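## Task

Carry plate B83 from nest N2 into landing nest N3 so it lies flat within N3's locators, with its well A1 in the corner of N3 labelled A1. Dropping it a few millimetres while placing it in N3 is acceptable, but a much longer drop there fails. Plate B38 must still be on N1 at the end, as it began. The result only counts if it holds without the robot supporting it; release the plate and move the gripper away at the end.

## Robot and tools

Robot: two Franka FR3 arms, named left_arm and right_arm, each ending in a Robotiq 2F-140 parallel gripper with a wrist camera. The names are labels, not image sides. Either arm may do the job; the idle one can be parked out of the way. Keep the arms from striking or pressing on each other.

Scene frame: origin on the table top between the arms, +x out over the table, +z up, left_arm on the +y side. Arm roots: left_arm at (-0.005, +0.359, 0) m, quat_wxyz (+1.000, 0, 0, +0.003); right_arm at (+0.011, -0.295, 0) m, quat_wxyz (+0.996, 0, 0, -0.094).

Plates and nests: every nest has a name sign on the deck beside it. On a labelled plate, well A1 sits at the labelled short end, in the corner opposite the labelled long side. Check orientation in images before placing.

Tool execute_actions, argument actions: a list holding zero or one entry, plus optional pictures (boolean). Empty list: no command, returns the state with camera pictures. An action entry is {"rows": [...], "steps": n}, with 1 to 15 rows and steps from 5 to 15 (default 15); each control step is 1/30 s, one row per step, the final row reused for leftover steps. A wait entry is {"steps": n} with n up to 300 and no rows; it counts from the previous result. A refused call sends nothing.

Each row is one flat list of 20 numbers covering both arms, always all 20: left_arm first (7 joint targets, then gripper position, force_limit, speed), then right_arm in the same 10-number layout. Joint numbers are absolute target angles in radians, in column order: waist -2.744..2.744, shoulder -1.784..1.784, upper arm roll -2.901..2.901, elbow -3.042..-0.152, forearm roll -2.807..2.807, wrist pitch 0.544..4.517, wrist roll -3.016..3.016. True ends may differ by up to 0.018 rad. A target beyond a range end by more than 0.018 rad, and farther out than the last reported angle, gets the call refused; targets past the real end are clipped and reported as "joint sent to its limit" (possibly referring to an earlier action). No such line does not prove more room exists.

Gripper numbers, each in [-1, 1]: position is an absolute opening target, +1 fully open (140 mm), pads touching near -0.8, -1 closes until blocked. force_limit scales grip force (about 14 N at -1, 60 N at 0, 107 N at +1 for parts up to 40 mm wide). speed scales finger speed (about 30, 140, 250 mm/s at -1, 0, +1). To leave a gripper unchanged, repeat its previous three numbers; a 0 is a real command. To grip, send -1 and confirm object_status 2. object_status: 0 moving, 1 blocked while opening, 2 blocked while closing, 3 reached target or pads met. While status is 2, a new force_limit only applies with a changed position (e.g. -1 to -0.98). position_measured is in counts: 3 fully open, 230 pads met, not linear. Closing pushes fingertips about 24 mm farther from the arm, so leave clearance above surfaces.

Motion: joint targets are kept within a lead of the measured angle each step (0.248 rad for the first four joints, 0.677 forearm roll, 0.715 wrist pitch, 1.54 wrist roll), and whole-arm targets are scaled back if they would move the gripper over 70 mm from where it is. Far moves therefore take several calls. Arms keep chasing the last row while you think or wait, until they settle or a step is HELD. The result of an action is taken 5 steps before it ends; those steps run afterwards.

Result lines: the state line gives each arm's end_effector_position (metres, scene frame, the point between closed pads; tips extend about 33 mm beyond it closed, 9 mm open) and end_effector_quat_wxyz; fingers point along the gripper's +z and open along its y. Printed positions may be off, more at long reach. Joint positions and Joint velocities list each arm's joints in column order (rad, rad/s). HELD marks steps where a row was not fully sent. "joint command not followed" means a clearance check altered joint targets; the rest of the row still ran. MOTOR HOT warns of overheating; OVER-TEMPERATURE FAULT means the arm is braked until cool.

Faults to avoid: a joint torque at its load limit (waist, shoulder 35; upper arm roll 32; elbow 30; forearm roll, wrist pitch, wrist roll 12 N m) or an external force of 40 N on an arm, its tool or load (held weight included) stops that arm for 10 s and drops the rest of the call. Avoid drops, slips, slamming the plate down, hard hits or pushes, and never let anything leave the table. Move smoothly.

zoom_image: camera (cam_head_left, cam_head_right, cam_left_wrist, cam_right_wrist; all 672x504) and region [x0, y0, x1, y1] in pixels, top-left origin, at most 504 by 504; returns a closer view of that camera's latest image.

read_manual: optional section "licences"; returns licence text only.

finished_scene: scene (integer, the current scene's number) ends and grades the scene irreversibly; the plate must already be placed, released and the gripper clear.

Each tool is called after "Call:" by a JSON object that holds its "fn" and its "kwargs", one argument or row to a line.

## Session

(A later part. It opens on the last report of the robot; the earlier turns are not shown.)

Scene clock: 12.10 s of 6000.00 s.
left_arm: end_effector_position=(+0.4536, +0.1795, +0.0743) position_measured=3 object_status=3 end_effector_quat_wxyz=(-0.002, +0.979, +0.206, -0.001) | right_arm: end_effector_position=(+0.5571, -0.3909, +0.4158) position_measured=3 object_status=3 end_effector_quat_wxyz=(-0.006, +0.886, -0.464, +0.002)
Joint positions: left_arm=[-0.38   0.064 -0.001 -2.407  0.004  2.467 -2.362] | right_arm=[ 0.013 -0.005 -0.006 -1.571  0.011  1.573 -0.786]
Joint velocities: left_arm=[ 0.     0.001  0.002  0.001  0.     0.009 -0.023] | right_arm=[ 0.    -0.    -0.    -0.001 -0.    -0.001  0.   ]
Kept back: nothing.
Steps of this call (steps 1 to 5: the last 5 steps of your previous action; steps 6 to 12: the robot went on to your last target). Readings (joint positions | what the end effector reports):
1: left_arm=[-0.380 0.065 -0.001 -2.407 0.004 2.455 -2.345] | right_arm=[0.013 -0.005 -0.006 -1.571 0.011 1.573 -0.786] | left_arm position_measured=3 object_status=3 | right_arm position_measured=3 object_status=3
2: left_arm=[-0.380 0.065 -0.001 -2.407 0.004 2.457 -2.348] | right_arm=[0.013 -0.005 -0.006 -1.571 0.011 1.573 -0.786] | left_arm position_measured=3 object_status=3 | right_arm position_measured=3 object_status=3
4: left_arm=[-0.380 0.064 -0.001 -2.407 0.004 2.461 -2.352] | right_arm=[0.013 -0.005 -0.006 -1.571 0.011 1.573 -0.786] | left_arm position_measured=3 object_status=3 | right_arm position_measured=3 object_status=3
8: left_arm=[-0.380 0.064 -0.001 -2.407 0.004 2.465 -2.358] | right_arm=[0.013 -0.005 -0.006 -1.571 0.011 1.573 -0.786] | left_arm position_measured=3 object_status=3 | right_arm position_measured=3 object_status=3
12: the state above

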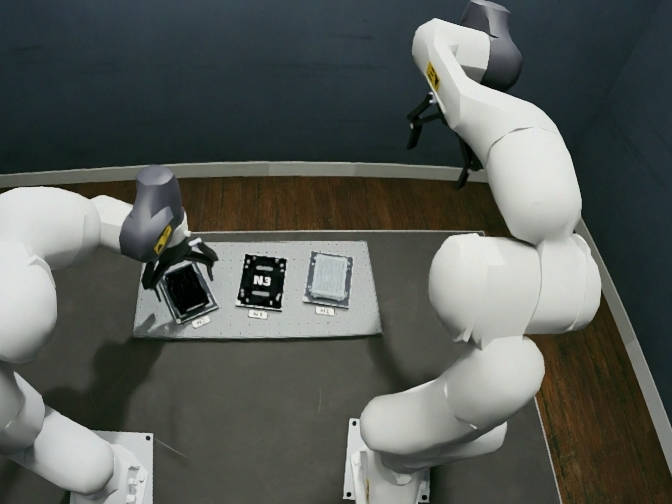

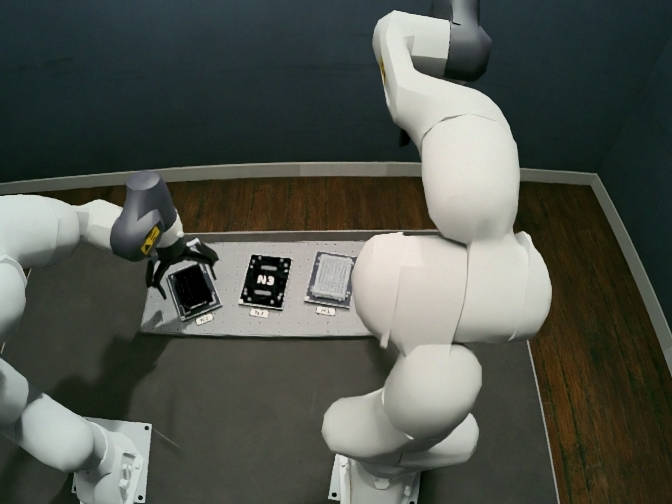

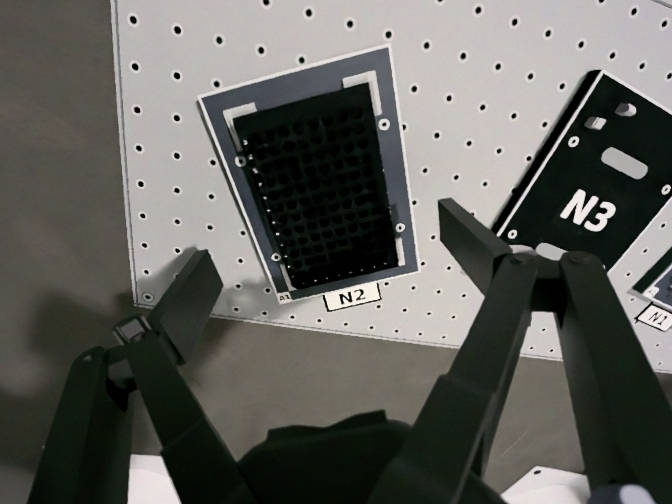

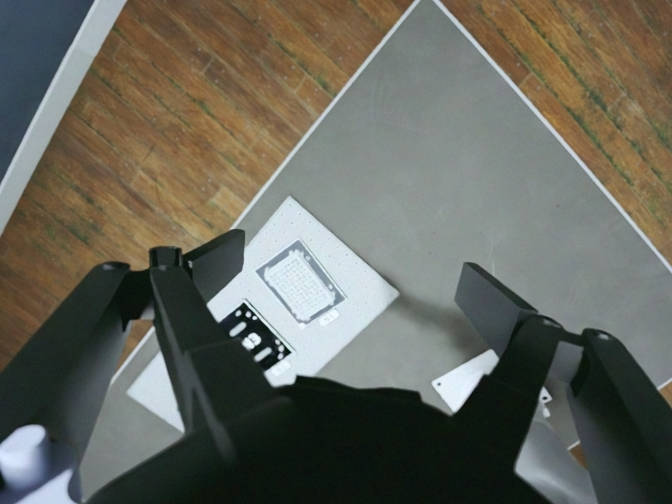

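Call:
{"fn": "execute_actions", "kwargs": {
  "actions": [
    {"rows": [[-0.3696,0.1124,0,-2.3962,0,2.5086,-2.3626,1,-0.5,0, 0.013,-0.005,-0.006,-1.571,0.011,1.573,-0.786,1,0,0]], "steps": 15}
  ]
}}

Call:
{"fn": "execute_actions", "kwargs": {
  "actions": [
    {"rows": [[-0.3696,0.1124,0,-2.3962,0,2.5086,-2.3626,0.45,-0.5,-0.5, 0.013,-0.005,-0.006,-1.571,0.011,1.573,-0.786,1,0,0]], "steps": 15}
  ],
  "pictures": true
}}

Scene clock: 14.20 s of 6000.00 s.
left_arm: end_effector_position=(+0.4580, +0.1825, +0.0573) position_measured=3 object_status=3 end_effector_quat_wxyz=(-0.004, +0.977, +0.213, -0.004) | right_arm: end_effector_position=(+0.5571, -0.3909, +0.4158) position_measured=3 object_status=3 end_effector_quat_wxyz=(-0.006, +0.886, -0.464, +0.002)
Joint positions: left_arm=[-0.371  0.111 -0.001 -2.398  0.004  2.5   -2.369] | right_arm=[ 0.013 -0.005 -0.006 -1.571  0.011  1.573 -0.786]
Joint velocities: left_arm=[ 0.001  0.     0.     0.001  0.001  0.035 -0.   ] | right_arm=[ 0.001  0.     0.     0.001  0.001  0.    -0.   ]
Steps of this call (steps 1 to 30: the robot went on to your last target; steps 31 to 53: nothing new was sent; steps 54 to 63: the first 10 steps of this action). Readings (joint positions | what the end effector reports):
54: left_arm=[-0.379 0.071 -0.001 -2.403 0.004 2.474 -2.369] | right_arm=[0.013 -0.005 -0.006 -1.571 0.011 1.573 -0.786] | left_arm position_measured=3 object_status=3 | right_arm position_measured=3 object_status=3
55: left_arm=[-0.376 0.083 -0.001 -2.399 0.004 2.481 -2.369] | right_arm=[0.013 -0.005 -0.006 -1.571 0.011 1.573 -0.786] | left_arm position_measured=3 object_status=3 | right_arm position_measured=3 object_status=3
57: left_arm=[-0.373 0.101 -0.001 -2.398 0.004 2.489 -2.369] | right_arm=[0.013 -0.005 -0.006 -1.571 0.011 1.573 -0.786] | left_arm position_measured=3 object_status=3 | right_arm position_measured=3 object_status=3
61: left_arm=[-0.371 0.111 -0.001 -2.398 0.004 2.497 -2.369] | right_arm=[0.013 -0.005 -0.006 -1.571 0.011 1.573 -0.786] | left_arm position_measured=3 object_status=3 | right_arm position_measured=3 object_status=3
63: the state above

Scene clock: 14.70 s of 6000.00 s.
left_arm: end_effector_position=(+0.4598, +0.1819, +0.0579) position_measured=44 object_status=0 end_effector_quat_wxyz=(-0.002, +0.977, +0.213, -0.001) | right_arm: end_effector_position=(+0.5571, -0.3909, +0.4158) position_measured=3 object_status=3 end_effector_quat_wxyz=(-0.006, +0.886, -0.464, +0.002)
Joint positions: left_arm=[-0.371  0.112 -0.001 -2.398  0.004  2.505 -2.368] | right_arm=[ 0.013 -0.005 -0.006 -1.571  0.011  1.573 -0.786]
Joint velocities: left_arm=[ 0.     0.001 -0.     0.001  0.     0.002 -0.001] | right_arm=[-0.    -0.001  0.002 -0.     0.     0.    -0.   ]
Steps of this call (steps 1 to 5: the last 5 steps of your previous action; steps 6 to 15: the first 10 steps of this action). Readings (joint positions | what the end effector reports):
6: left_arm=[-0.371 0.111 -0.001 -2.398 0.004 2.504 -2.368] | right_arm=[0.013 -0.005 -0.006 -1.571 0.011 1.573 -0.786] | left_arm position_measured=3 object_status=0 | right_arm position_measured=3 object_status=3
7: left_arm=[-0.371 0.111 -0.001 -2.398 0.004 2.504 -2.368] | right_arm=[0.013 -0.005 -0.006 -1.571 0.011 1.573 -0.786] | left_arm position_measured=7 object_status=0 | right_arm position_measured=3 object_status=3
9: left_arm=[-0.371 0.111 -0.001 -2.398 0.004 2.505 -2.368] | right_arm=[0.013 -0.005 -0.006 -1.571 0.011 1.573 -0.786] | left_arm position_measured=16 object_status=0 | right_arm position_measured=3 object_status=3
13: left_arm=[-0.371 0.112 -0.001 -2.398 0.004 2.505 -2.368] | right_arm=[0.013 -0.005 -0.006 -1.571 0.011 1.573 -0.786] | left_arm position_measured=34 object_status=0 | right_arm position_measured=3 object_status=3
15: the state above

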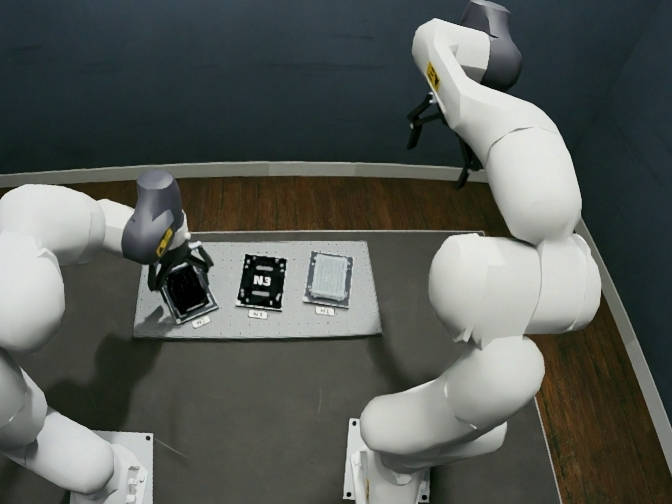

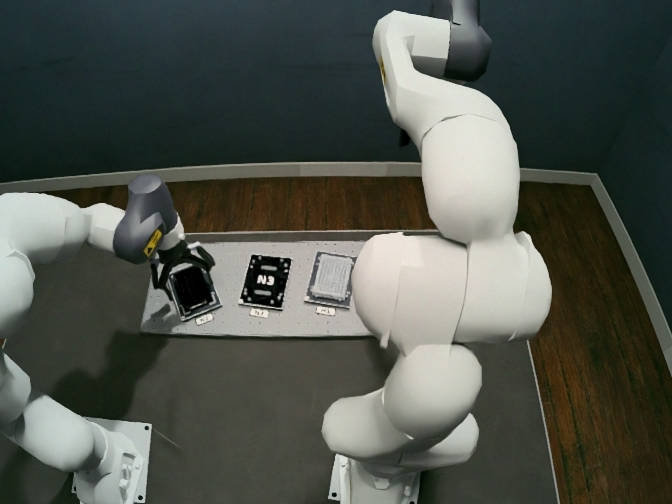

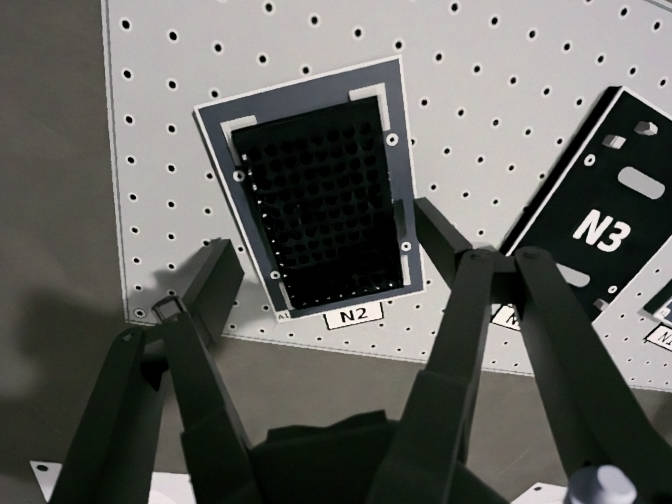

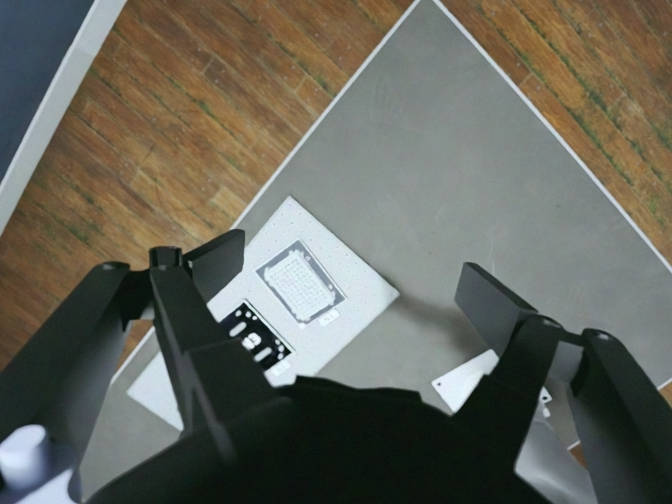

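Call:
{"fn": "execute_actions", "kwargs": {
  "actions": []
}}

Scene clock: 14.87 s of 6000.00 s.
left_arm: end_effector_position=(+0.4599, +0.1819, +0.0579) position_measured=67 object_status=0 end_effector_quat_wxyz=(-0.002, +0.977, +0.213, -0.001) | right_arm: end_effector_position=(+0.5571, -0.3909, +0.4158) position_measured=3 object_status=3 end_effector_quat_wxyz=(-0.006, +0.886, -0.464, +0.002)
Joint positions: left_arm=[-0.371  0.112 -0.001 -2.398  0.003  2.505 -2.368] | right_arm=[ 0.013 -0.005 -0.006 -1.571  0.011  1.573 -0.786]
Joint velocities: left_arm=[-0.     0.    -0.001 -0.001 -0.002  0.002 -0.001] | right_arm=[-0.    -0.001 -0.    -0.001 -0.     0.     0.001]
Kept back: nothing.
Steps of this call (steps 1 to 5: the last 5 steps of your previous action). Readings (joint positions | what the end effector reports):
1: left_arm=[-0.371 0.112 -0.001 -2.398 0.004 2.505 -2.368] | right_arm=[0.013 -0.005 -0.006 -1.571 0.011 1.573 -0.786] | left_arm position_measured=48 object_status=0 | right_arm position_measured=3 object_status=3
2: left_arm=[-0.371 0.112 -0.001 -2.398 0.003 2.505 -2.368] | right_arm=[0.013 -0.005 -0.006 -1.571 0.011 1.573 -0.786] | left_arm position_measured=53 object_status=0 | right_arm position_measured=3 object_status=3
4: left_arm=[-0.371 0.112 -0.001 -2.398 0.003 2.505 -2.368] | right_arm=[0.013 -0.005 -0.006 -1.571 0.011 1.573 -0.786] | left_arm position_measured=62 object_status=0 | right_arm position_measured=3 object_status=3
5: the state above

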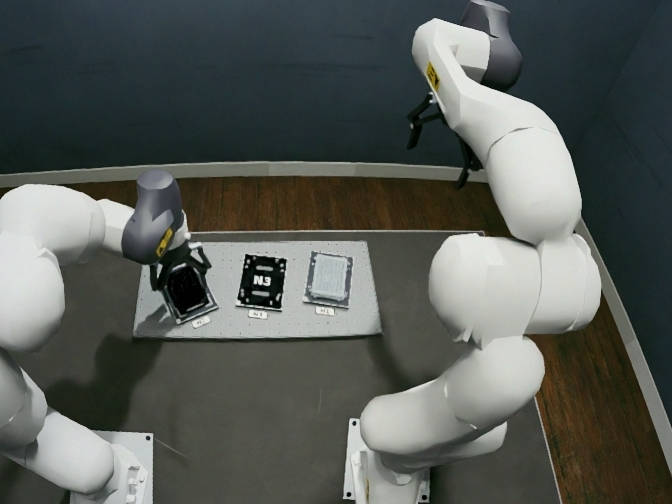

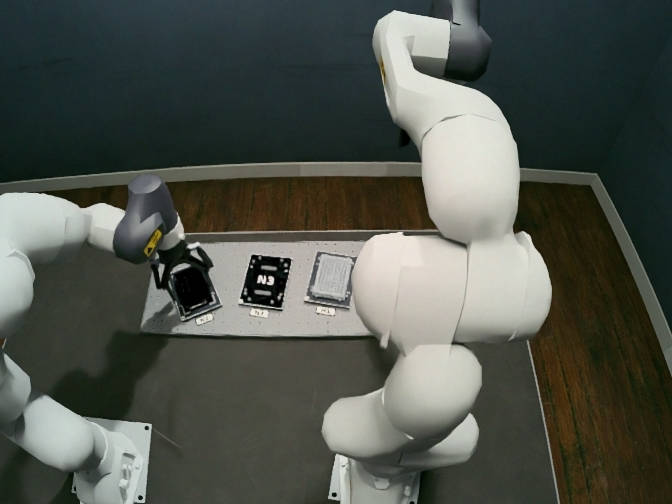

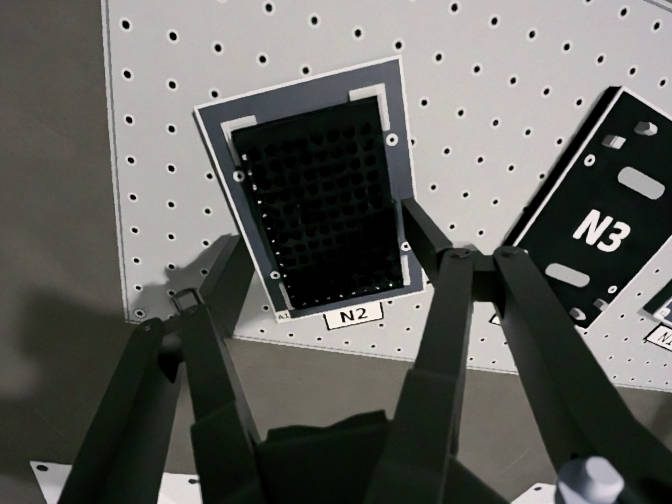

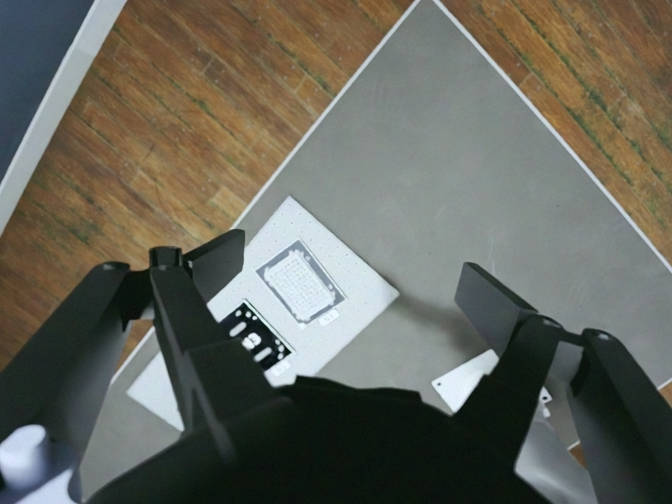

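Call:
{"fn": "zoom_image", "kwargs": {
  "camera": "cam_head_left",
  "region": [135, 240, 235, 335]
}}

Call:
{"fn": "zoom_image", "kwargs": {
  "camera": "cam_left_wrist",
  "region": [180, 50, 480, 350]
}}

Region (135, 240, 235, 335) of cam_head_left's 672x504 image, scaled by 5.040, with more detail than that image has; it fills the top 479 rows of this view, and the rest is white.

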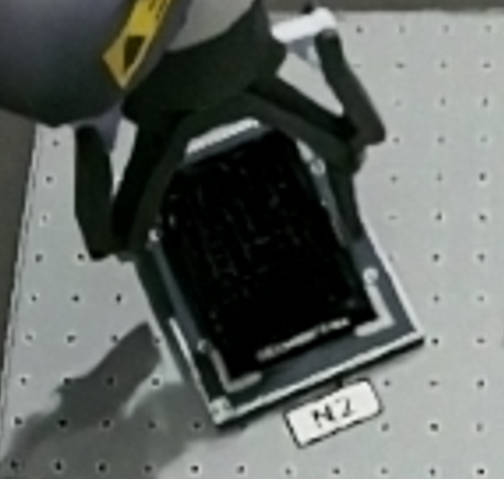

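Region (180, 50, 480, 350) of cam_left_wrist's 672x504 image, scaled by 1.680, with more detail than that image has.

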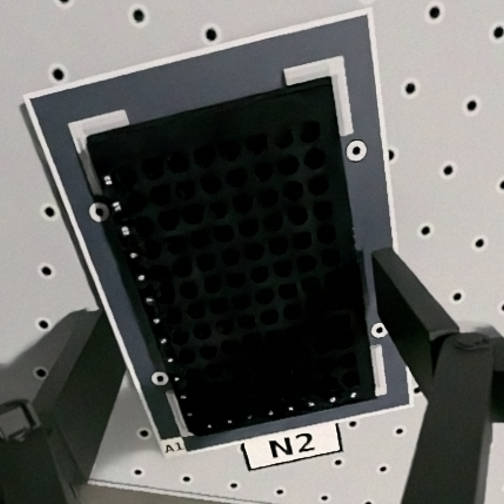

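Call:
{"fn": "execute_actions", "kwargs": {
  "actions": [
    {"rows": [[-0.3516,0.1412,0,-2.3654,0,2.509,-2.341,0.45,-0.5,-0.5, 0.013,-0.005,-0.006,-1.571,0.011,1.573,-0.786,1,0,0]], "steps": 15}
  ],
  "pictures": true
}}

Scene clock: 16.10 s of 6000.00 s.
left_arm: end_effector_position=(+0.4724, +0.1872, +0.0554) position_measured=72 object_status=3 end_effector_quat_wxyz=(-0.001, +0.977, +0.215, +0.000) | right_arm: end_effector_position=(+0.5571, -0.3909, +0.4158) position_measured=3 object_status=3 end_effector_quat_wxyz=(-0.006, +0.886, -0.464, +0.002)
Joint positions: left_arm=[-0.353  0.139 -0.    -2.368  0.003  2.506 -2.354] | right_arm=[ 0.013 -0.005 -0.006 -1.571  0.011  1.573 -0.786]
Joint velocities: left_arm=[ 0.001  0.002 -0.001  0.008 -0.001  0.     0.023] | right_arm=[ 0.001 -0.     0.     0.     0.001  0.    -0.001]
Steps of this call (steps 1 to 15: the robot went on to your last target; steps 16 to 27: nothing new was sent; steps 28 to 37: the first 10 steps of this action). Readings (joint positions | what the end effector reports):
28: left_arm=[-0.368 0.117 -0.002 -2.391 0.003 2.505 -2.366] | right_arm=[0.013 -0.005 -0.006 -1.571 0.011 1.573 -0.786] | left_arm position_measured=72 object_status=3 | right_arm position_measured=3 object_status=3
29: left_arm=[-0.364 0.125 -0.002 -2.382 0.003 2.506 -2.364] | right_arm=[0.013 -0.005 -0.006 -1.571 0.011 1.573 -0.786] | left_arm position_measured=72 object_status=3 | right_arm position_measured=3 object_status=3
31: left_arm=[-0.357 0.134 -0.001 -2.373 0.003 2.506 -2.361] | right_arm=[0.013 -0.005 -0.006 -1.571 0.011 1.573 -0.786] | left_arm position_measured=72 object_status=3 | right_arm position_measured=3 object_status=3
35: left_arm=[-0.353 0.139 -0.000 -2.369 0.003 2.506 -2.356] | right_arm=[0.013 -0.005 -0.006 -1.571 0.011 1.573 -0.786] | left_arm position_measured=72 object_status=3 | right_arm position_measured=3 object_status=3
37: the state above

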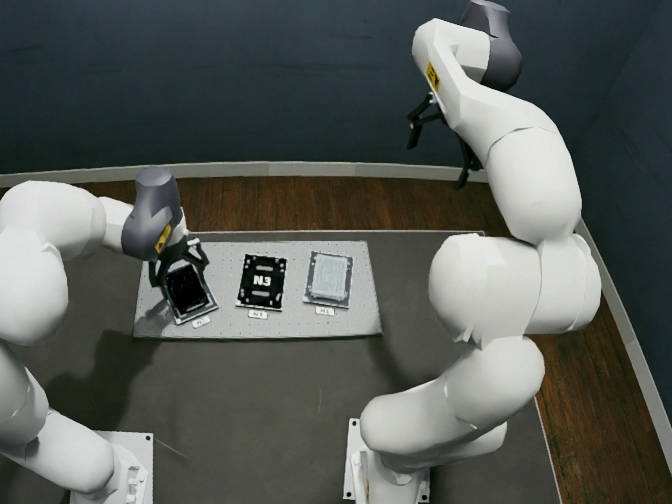

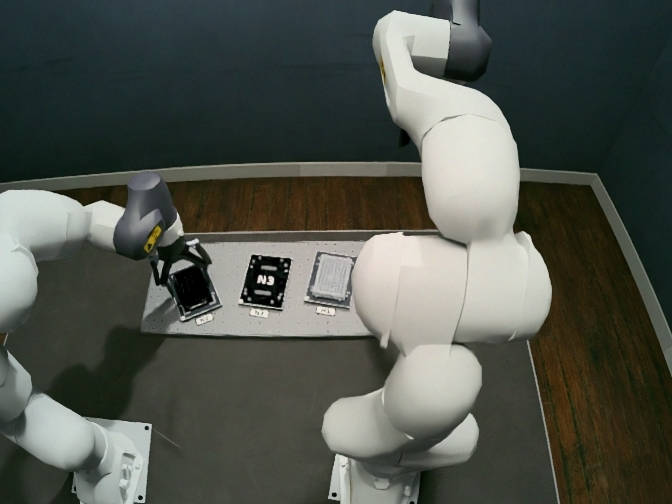

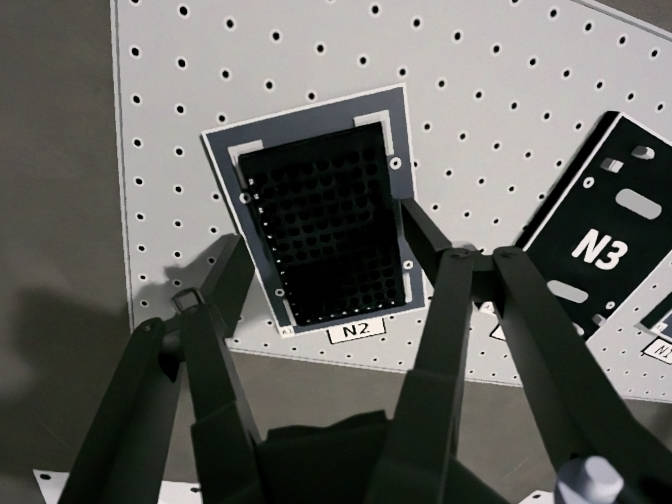

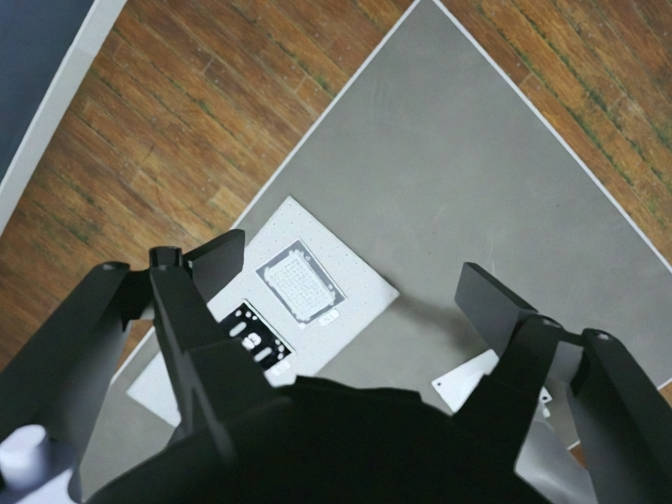

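Call:
{"fn": "execute_actions", "kwargs": {
  "actions": [
    {"rows": [[-0.359,0.1412,0,-2.3654,0,2.509,-2.347,0.45,-0.5,-0.5, 0.013,-0.005,-0.006,-1.571,0.011,1.573,-0.786,1,0,0]], "steps": 8}
  ]
}}

Call:
{"fn": "execute_actions", "kwargs": {
  "actions": [
    {"rows": [[-0.359,0.1412,0,-2.3654,0,2.509,-2.347,-1,-0.3,-0.8, 0.013,-0.005,-0.006,-1.571,0.011,1.573,-0.786,1,0,0]], "steps": 15}
  ],
  "pictures": true
}}

Scene clock: 16.67 s of 6000.00 s.
left_arm: end_effector_position=(+0.4723, +0.1858, +0.0556) position_measured=72 object_status=3 end_effector_quat_wxyz=(-0.001, +0.977, +0.211, +0.000) | right_arm: end_effector_position=(+0.5571, -0.3909, +0.4158) position_measured=3 object_status=3 end_effector_quat_wxyz=(-0.006, +0.886, -0.464, +0.002)
Joint positions: left_arm=[-0.356  0.14  -0.    -2.367  0.003  2.506 -2.348] | right_arm=[ 0.013 -0.005 -0.006 -1.571  0.011  1.573 -0.786]
Joint velocities: left_arm=[-0.029 -0.    -0.     0.    -0.    -0.001  0.001] | right_arm=[-0.002 -0.001 -0.001 -0.001 -0.    -0.001 -0.   ]
Steps of this call (steps 1 to 5: the last 5 steps of your previous action; steps 6 to 14: the robot went on to your last target; steps 15 to 17: the first 3 steps of this action). Readings (joint positions | what the end effector reports):
15: left_arm=[-0.354 0.140 -0.000 -2.367 0.003 2.506 -2.348] | right_arm=[0.013 -0.005 -0.006 -1.571 0.011 1.573 -0.786] | left_arm position_measured=72 object_status=3 | right_arm position_measured=3 object_status=3
16: left_arm=[-0.355 0.140 -0.000 -2.367 0.003 2.506 -2.348] | right_arm=[0.013 -0.005 -0.006 -1.571 0.011 1.573 -0.786] | left_arm position_measured=72 object_status=3 | right_arm position_measured=3 object_status=3
17: the state above

Scene clock: 17.17 s of 6000.00 s.
left_arm: end_effector_position=(+0.4727, +0.1841, +0.0560) position_measured=97 object_status=0 end_effector_quat_wxyz=(-0.000, +0.978, +0.210, +0.001) | right_arm: end_effector_position=(+0.5571, -0.3909, +0.4158) position_measured=3 object_status=3 end_effector_quat_wxyz=(-0.006, +0.886, -0.464, +0.002)
Joint positions: left_arm=[-0.358  0.14  -0.    -2.366  0.003  2.507 -2.348] | right_arm=[ 0.013 -0.005 -0.006 -1.571  0.011  1.573 -0.786]
Joint velocities: left_arm=[-0.022 -0.    -0.014  0.021 -0.003  0.017  0.001] | right_arm=[-0.001 -0.     0.001 -0.     0.     0.    -0.002]
Steps of this call (steps 1 to 5: the last 5 steps of your previous action; steps 6 to 15: the first 10 steps of this action). Readings (joint positions | what the end effector reports):
6: left_arm=[-0.357 0.140 -0.000 -2.367 0.003 2.506 -2.348] | right_arm=[0.013 -0.005 -0.006 -1.571 0.011 1.573 -0.786] | left_arm position_measured=72 object_status=0 | right_arm position_measured=3 object_status=3
7: left_arm=[-0.358 0.140 -0.000 -2.367 0.003 2.506 -2.348] | right_arm=[0.013 -0.005 -0.006 -1.571 0.011 1.573 -0.786] | left_arm position_measured=74 object_status=0 | right_arm position_measured=3 object_status=3
9: left_arm=[-0.358 0.140 -0.000 -2.367 0.003 2.506 -2.348] | right_arm=[0.013 -0.005 -0.006 -1.571 0.011 1.573 -0.786] | left_arm position_measured=80 object_status=0 | right_arm position_measured=3 object_status=3
13: left_arm=[-0.358 0.140 -0.000 -2.367 0.003 2.506 -2.348] | right_arm=[0.013 -0.005 -0.006 -1.571 0.011 1.573 -0.786] | left_arm position_measured=91 object_status=0 | right_arm position_measured=3 object_status=3
15: the state above

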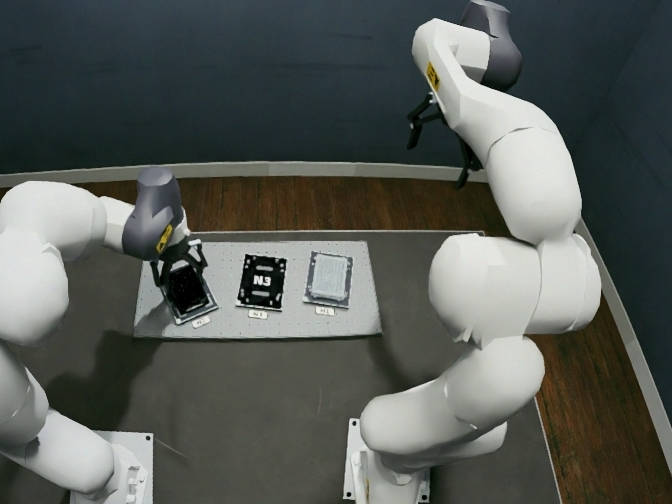

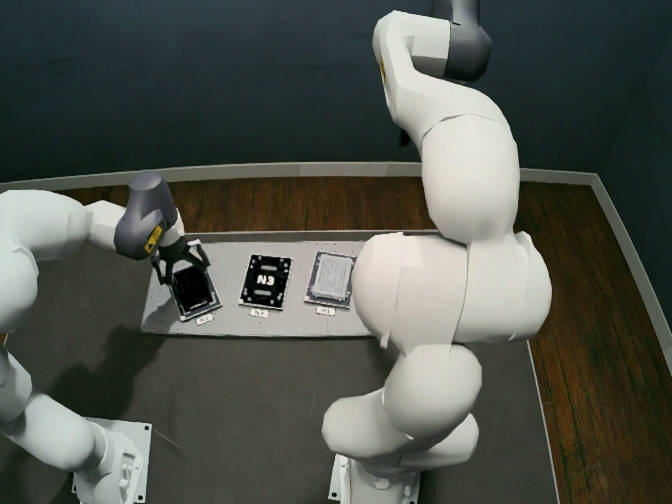

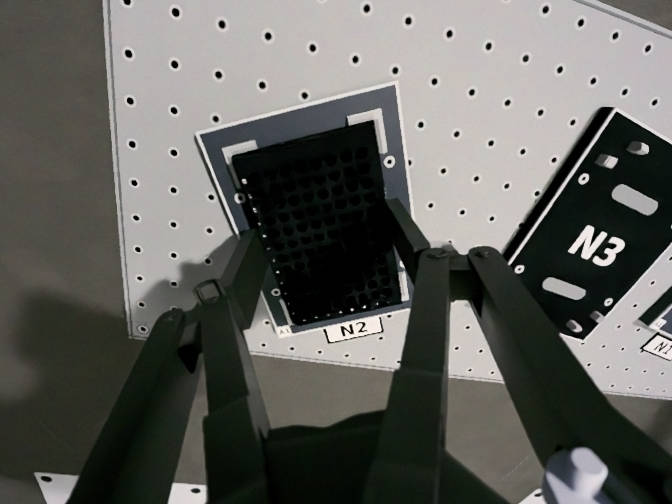

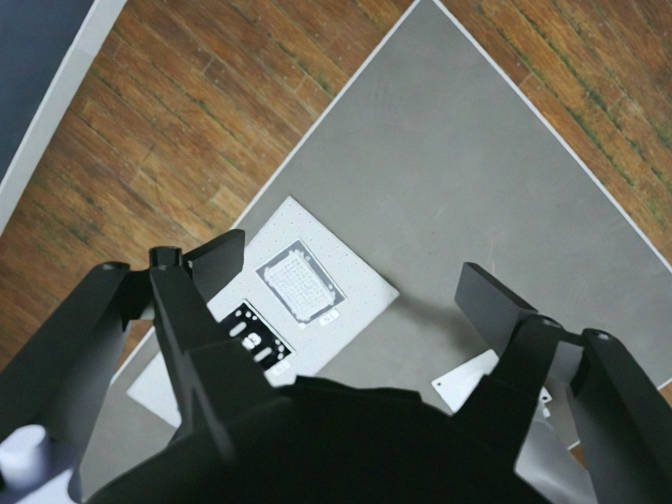

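Call:
{"fn": "execute_actions", "kwargs": {
  "actions": [
    {"steps": 10}
  ],
  "pictures": true
}}

Scene clock: 17.50 s of 6000.00 s.
left_arm: end_effector_position=(+0.4734, +0.1828, +0.0569) position_measured=109 object_status=2 end_effector_quat_wxyz=(+0.001, +0.978, +0.209, +0.002) | right_arm: end_effector_position=(+0.5571, -0.3909, +0.4158) position_measured=3 object_status=3 end_effector_quat_wxyz=(-0.006, +0.886, -0.464, +0.002)
Joint positions: left_arm=[-0.359  0.139 -0.001 -2.365  0.003  2.508 -2.348] | right_arm=[ 0.013 -0.005 -0.006 -1.571  0.011  1.573 -0.786]
Joint velocities: left_arm=[-0.001  0.001  0.     0.    -0.001  0.001 -0.001] | right_arm=[-0.    -0.001 -0.    -0.     0.001  0.     0.001]
Kept back: nothing.
Steps of this call (steps 1 to 5: the last 5 steps of your previous action; steps 6 to 10: the robot went on to your last target). Readings (joint positions | what the end effector reports):
1: left_arm=[-0.359 0.140 -0.001 -2.366 0.003 2.508 -2.348] | right_arm=[0.013 -0.005 -0.006 -1.571 0.011 1.573 -0.786] | left_arm position_measured=100 object_status=0 | right_arm position_measured=3 object_status=3
2: left_arm=[-0.359 0.140 -0.001 -2.365 0.003 2.508 -2.348] | right_arm=[0.013 -0.005 -0.006 -1.571 0.011 1.573 -0.786] | left_arm position_measured=103 object_status=0 | right_arm position_measured=3 object_status=3
4: left_arm=[-0.359 0.139 -0.001 -2.365 0.003 2.508 -2.348] | right_arm=[0.013 -0.005 -0.006 -1.571 0.011 1.573 -0.786] | left_arm position_measured=108 object_status=0 | right_arm position_measured=3 object_status=3
8: left_arm=[-0.359 0.139 -0.001 -2.365 0.003 2.508 -2.348] | right_arm=[0.013 -0.005 -0.006 -1.571 0.011 1.573 -0.786] | left_arm position_measured=109 object_status=0 | right_arm position_measured=3 object_status=3
10: the state above

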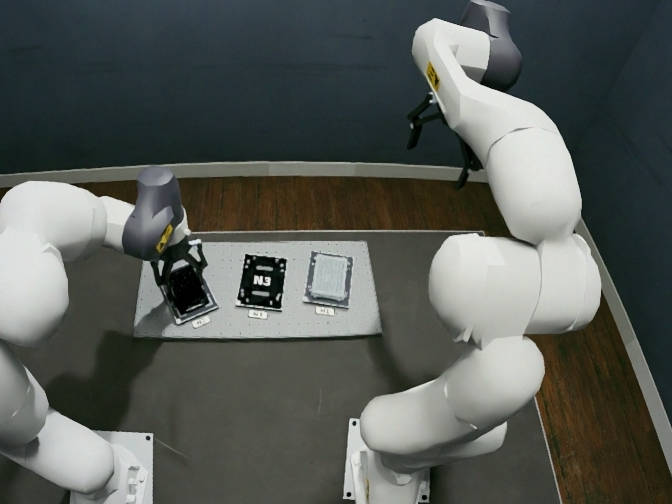

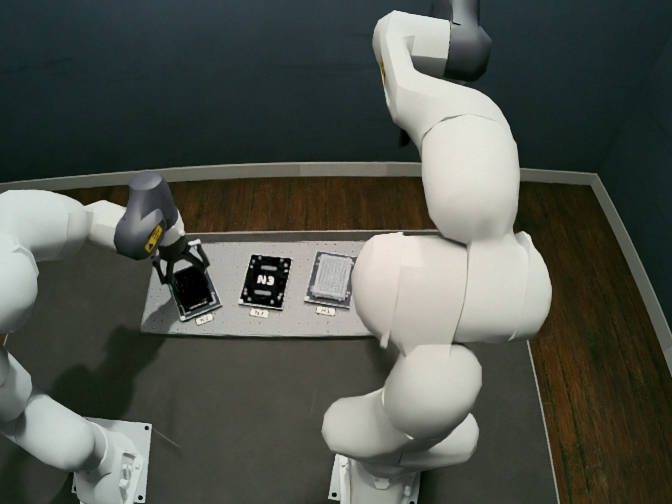

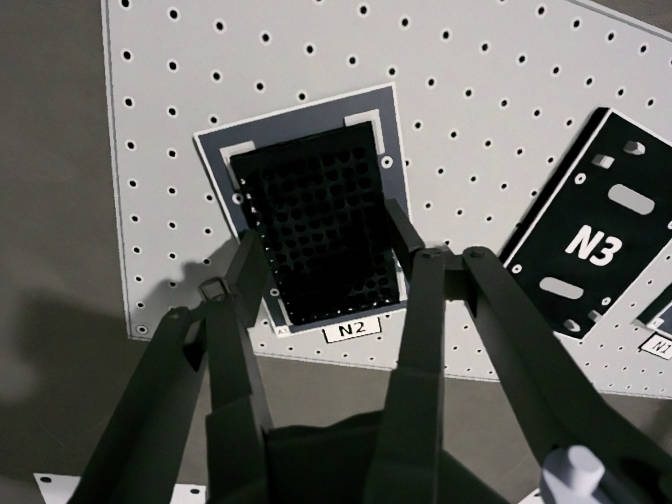

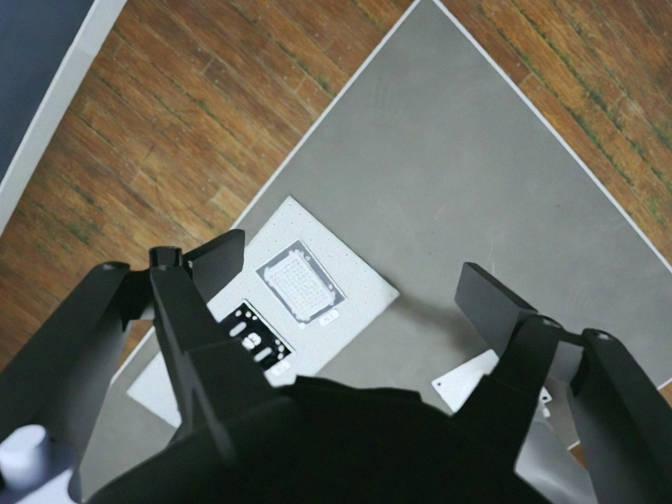

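Call:
{"fn": "execute_actions", "kwargs": {
  "actions": [
    {"rows": [
[-0.359,0.1323,0,-2.3629,0,2.480,-2.347,-1,-0.3,-0.8, 0.013,-0.005,-0.006,-1.571,0.011,1.573,-0.786,1,0,0],
[-0.359,0.1234,0,-2.3603,0,2.465,-2.347,-1,-0.3,-0.8, 0.013,-0.005,-0.006,-1.571,0.011,1.573,-0.786,1,0,0],
[-0.359,0.1145,0,-2.3578,0,2.452,-2.347,-1,-0.3,-0.8, 0.013,-0.005,-0.006,-1.571,0.011,1.573,-0.786,1,0,0],
[-0.359,0.1056,0,-2.3552,0,2.440,-2.347,-1,-0.3,-0.8, 0.013,-0.005,-0.006,-1.571,0.011,1.573,-0.786,1,0,0],
[-0.359,0.0967,0,-2.3527,0,2.428,-2.347,-1,-0.3,-0.8, 0.013,-0.005,-0.006,-1.571,0.011,1.573,-0.786,1,0,0],
[-0.359,0.0878,0,-2.3502,0,2.416,-2.347,-1,-0.3,-0.8, 0.013,-0.005,-0.006,-1.571,0.011,1.573,-0.786,1,0,0],
[-0.359,0.0788,0,-2.3476,0,2.404,-2.347,-1,-0.3,-0.8, 0.013,-0.005,-0.006,-1.571,0.011,1.573,-0.786,1,0,0],
[-0.359,0.0699,0,-2.3451,0,2.392,-2.347,-1,-0.3,-0.8, 0.013,-0.005,-0.006,-1.571,0.011,1.573,-0.786,1,0,0],
[-0.359,0.0610,0,-2.3425,0,2.381,-2.347,-1,-0.3,-0.8, 0.013,-0.005,-0.006,-1.571,0.011,1.573,-0.786,1,0,0],
[-0.359,0.0521,0,-2.3400,0,2.369,-2.347,-1,-0.3,-0.8, 0.013,-0.005,-0.006,-1.571,0.011,1.573,-0.786,1,0,0],
[-0.359,0.0432,0,-2.3374,0,2.369,-2.347,-1,-0.3,-0.8, 0.013,-0.005,-0.006,-1.571,0.011,1.573,-0.786,1,0,0],
[-0.359,0.0343,0,-2.3349,0,2.369,-2.347,-1,-0.3,-0.8, 0.013,-0.005,-0.006,-1.571,0.011,1.573,-0.786,1,0,0]
], "steps": 15}
  ]
}}

Call:
{"fn": "execute_actions", "kwargs": {
  "actions": [
    {"steps": 8}
  ],
  "pictures": true
}}

Scene clock: 18.73 s of 6000.00 s.
left_arm: end_effector_position=(+0.4729, +0.1828, +0.0893) position_measured=109 object_status=2 end_effector_quat_wxyz=(-0.000, +0.978, +0.209, +0.001) | right_arm: end_effector_position=(+0.5571, -0.3909, +0.4158) position_measured=3 object_status=3 end_effector_quat_wxyz=(-0.006, +0.886, -0.464, +0.002)
Joint positions: left_arm=[-0.36   0.074 -0.001 -2.348  0.002  2.423 -2.348] | right_arm=[ 0.013 -0.005 -0.006 -1.571  0.011  1.573 -0.786]
Joint velocities: left_arm=[-0.001 -0.271 -0.001  0.082 -0.    -0.308 -0.002] | right_arm=[-0.     0.002  0.001  0.     0.    -0.    -0.   ]
Steps of this call (steps 1 to 15: the robot went on to your last target; steps 16 to 27: nothing new was sent; steps 28 to 37: the first 10 steps of this action). Readings (joint positions | what the end effector reports):
28: left_arm=[-0.359 0.138 -0.001 -2.365 0.003 2.505 -2.348] | right_arm=[0.013 -0.005 -0.006 -1.571 0.011 1.573 -0.786] | left_arm position_measured=109 object_status=2 | right_arm position_measured=3 object_status=3
29: left_arm=[-0.360 0.136 -0.001 -2.364 0.002 2.501 -2.348] | right_arm=[0.013 -0.005 -0.006 -1.571 0.011 1.573 -0.786] | left_arm position_measured=109 object_status=2 | right_arm position_measured=3 object_status=3
31: left_arm=[-0.360 0.125 -0.001 -2.362 0.002 2.485 -2.348] | right_arm=[0.013 -0.005 -0.006 -1.571 0.011 1.573 -0.786] | left_arm position_measured=109 object_status=2 | right_arm position_measured=3 object_status=3
35: left_arm=[-0.360 0.092 -0.001 -2.353 0.002 2.444 -2.348] | right_arm=[0.013 -0.005 -0.006 -1.571 0.011 1.573 -0.786] | left_arm position_measured=109 object_status=2 | right_arm position_measured=3 object_status=3
37: the state above

Scene clock: 19.00 s of 6000.00 s.
left_arm: end_effector_position=(+0.4762, +0.1817, +0.1109) position_measured=109 object_status=2 end_effector_quat_wxyz=(+0.003, +0.978, +0.209, +0.006) | right_arm: end_effector_position=(+0.5571, -0.3909, +0.4158) position_measured=3 object_status=3 end_effector_quat_wxyz=(-0.006, +0.886, -0.464, +0.002)
Joint positions: left_arm=[-0.36   0.035 -0.001 -2.335  0.002  2.383 -2.348] | right_arm=[ 0.013 -0.005 -0.006 -1.571  0.011  1.573 -0.786]
Joint velocities: left_arm=[ 0.001 -0.001  0.002  0.001 -0.    -0.072 -0.001] | right_arm=[ 0.     0.001  0.    -0.    -0.     0.     0.001]
Kept back: nothing.
Steps of this call (steps 1 to 5: the last 5 steps of your previous action; steps 6 to 8: the robot went on to your last target). Readings (joint positions | what the end effector reports):
1: left_arm=[-0.360 0.065 -0.001 -2.345 0.002 2.414 -2.348] | right_arm=[0.013 -0.005 -0.006 -1.571 0.011 1.573 -0.786] | left_arm position_measured=109 object_status=2 | right_arm position_measured=3 object_status=3
2: left_arm=[-0.360 0.056 -0.001 -2.343 0.002 2.406 -2.348] | right_arm=[0.013 -0.005 -0.006 -1.571 0.011 1.573 -0.786] | left_arm position_measured=109 object_status=2 | right_arm position_measured=3 object_status=3
4: left_arm=[-0.360 0.042 -0.001 -2.338 0.002 2.395 -2.348] | right_arm=[0.013 -0.005 -0.006 -1.571 0.011 1.573 -0.786] | left_arm position_measured=109 object_status=2 | right_arm position_measured=3 object_status=3
8: the state above

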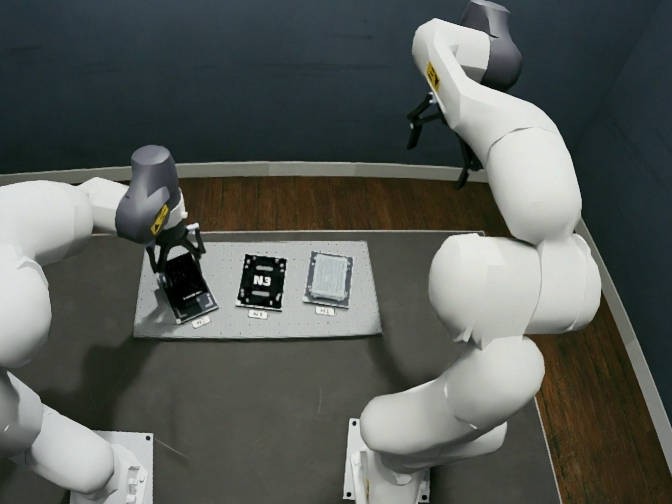

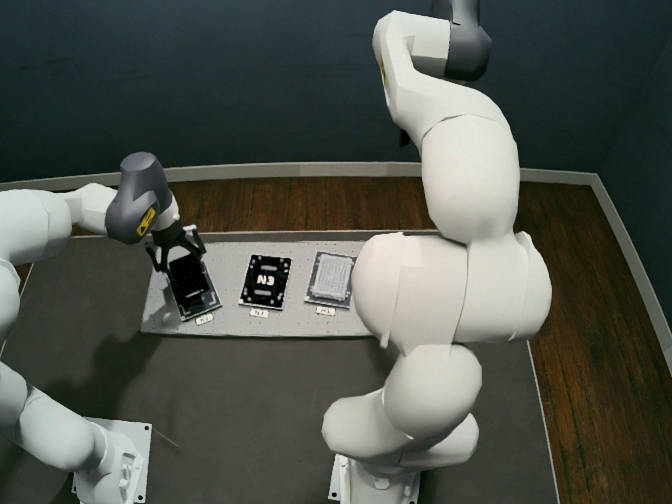

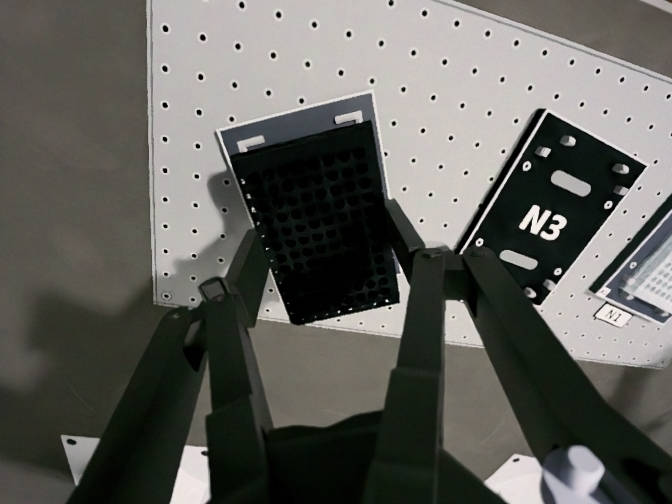

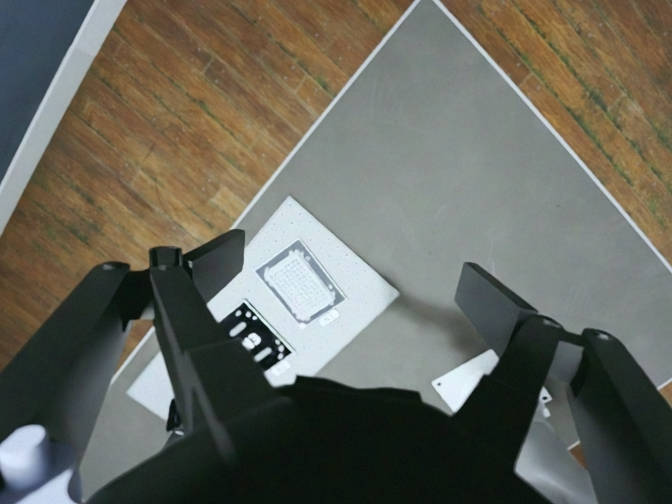

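Call:
{"fn": "zoom_image", "kwargs": {
  "camera": "cam_left_wrist",
  "region": [200, 20, 672, 340]
}}

Call:
{"fn": "zoom_image", "kwargs": {
  "camera": "cam_head_left",
  "region": [140, 235, 320, 340]
}}

Region (200, 20, 672, 340) of cam_left_wrist's 672x504 image, scaled by 1.068, with more detail than that image has; it fills the top 342 rows of this view, and the rest is white.

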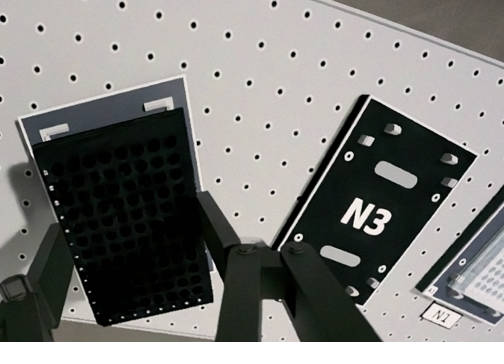

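Region (140, 235, 320, 340) of cam_head_left's 672x504 image, scaled by 2.800, with more detail than that image has; it fills the top 294 rows of this view, and the rest is white.

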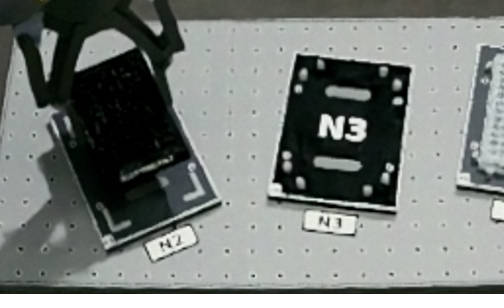

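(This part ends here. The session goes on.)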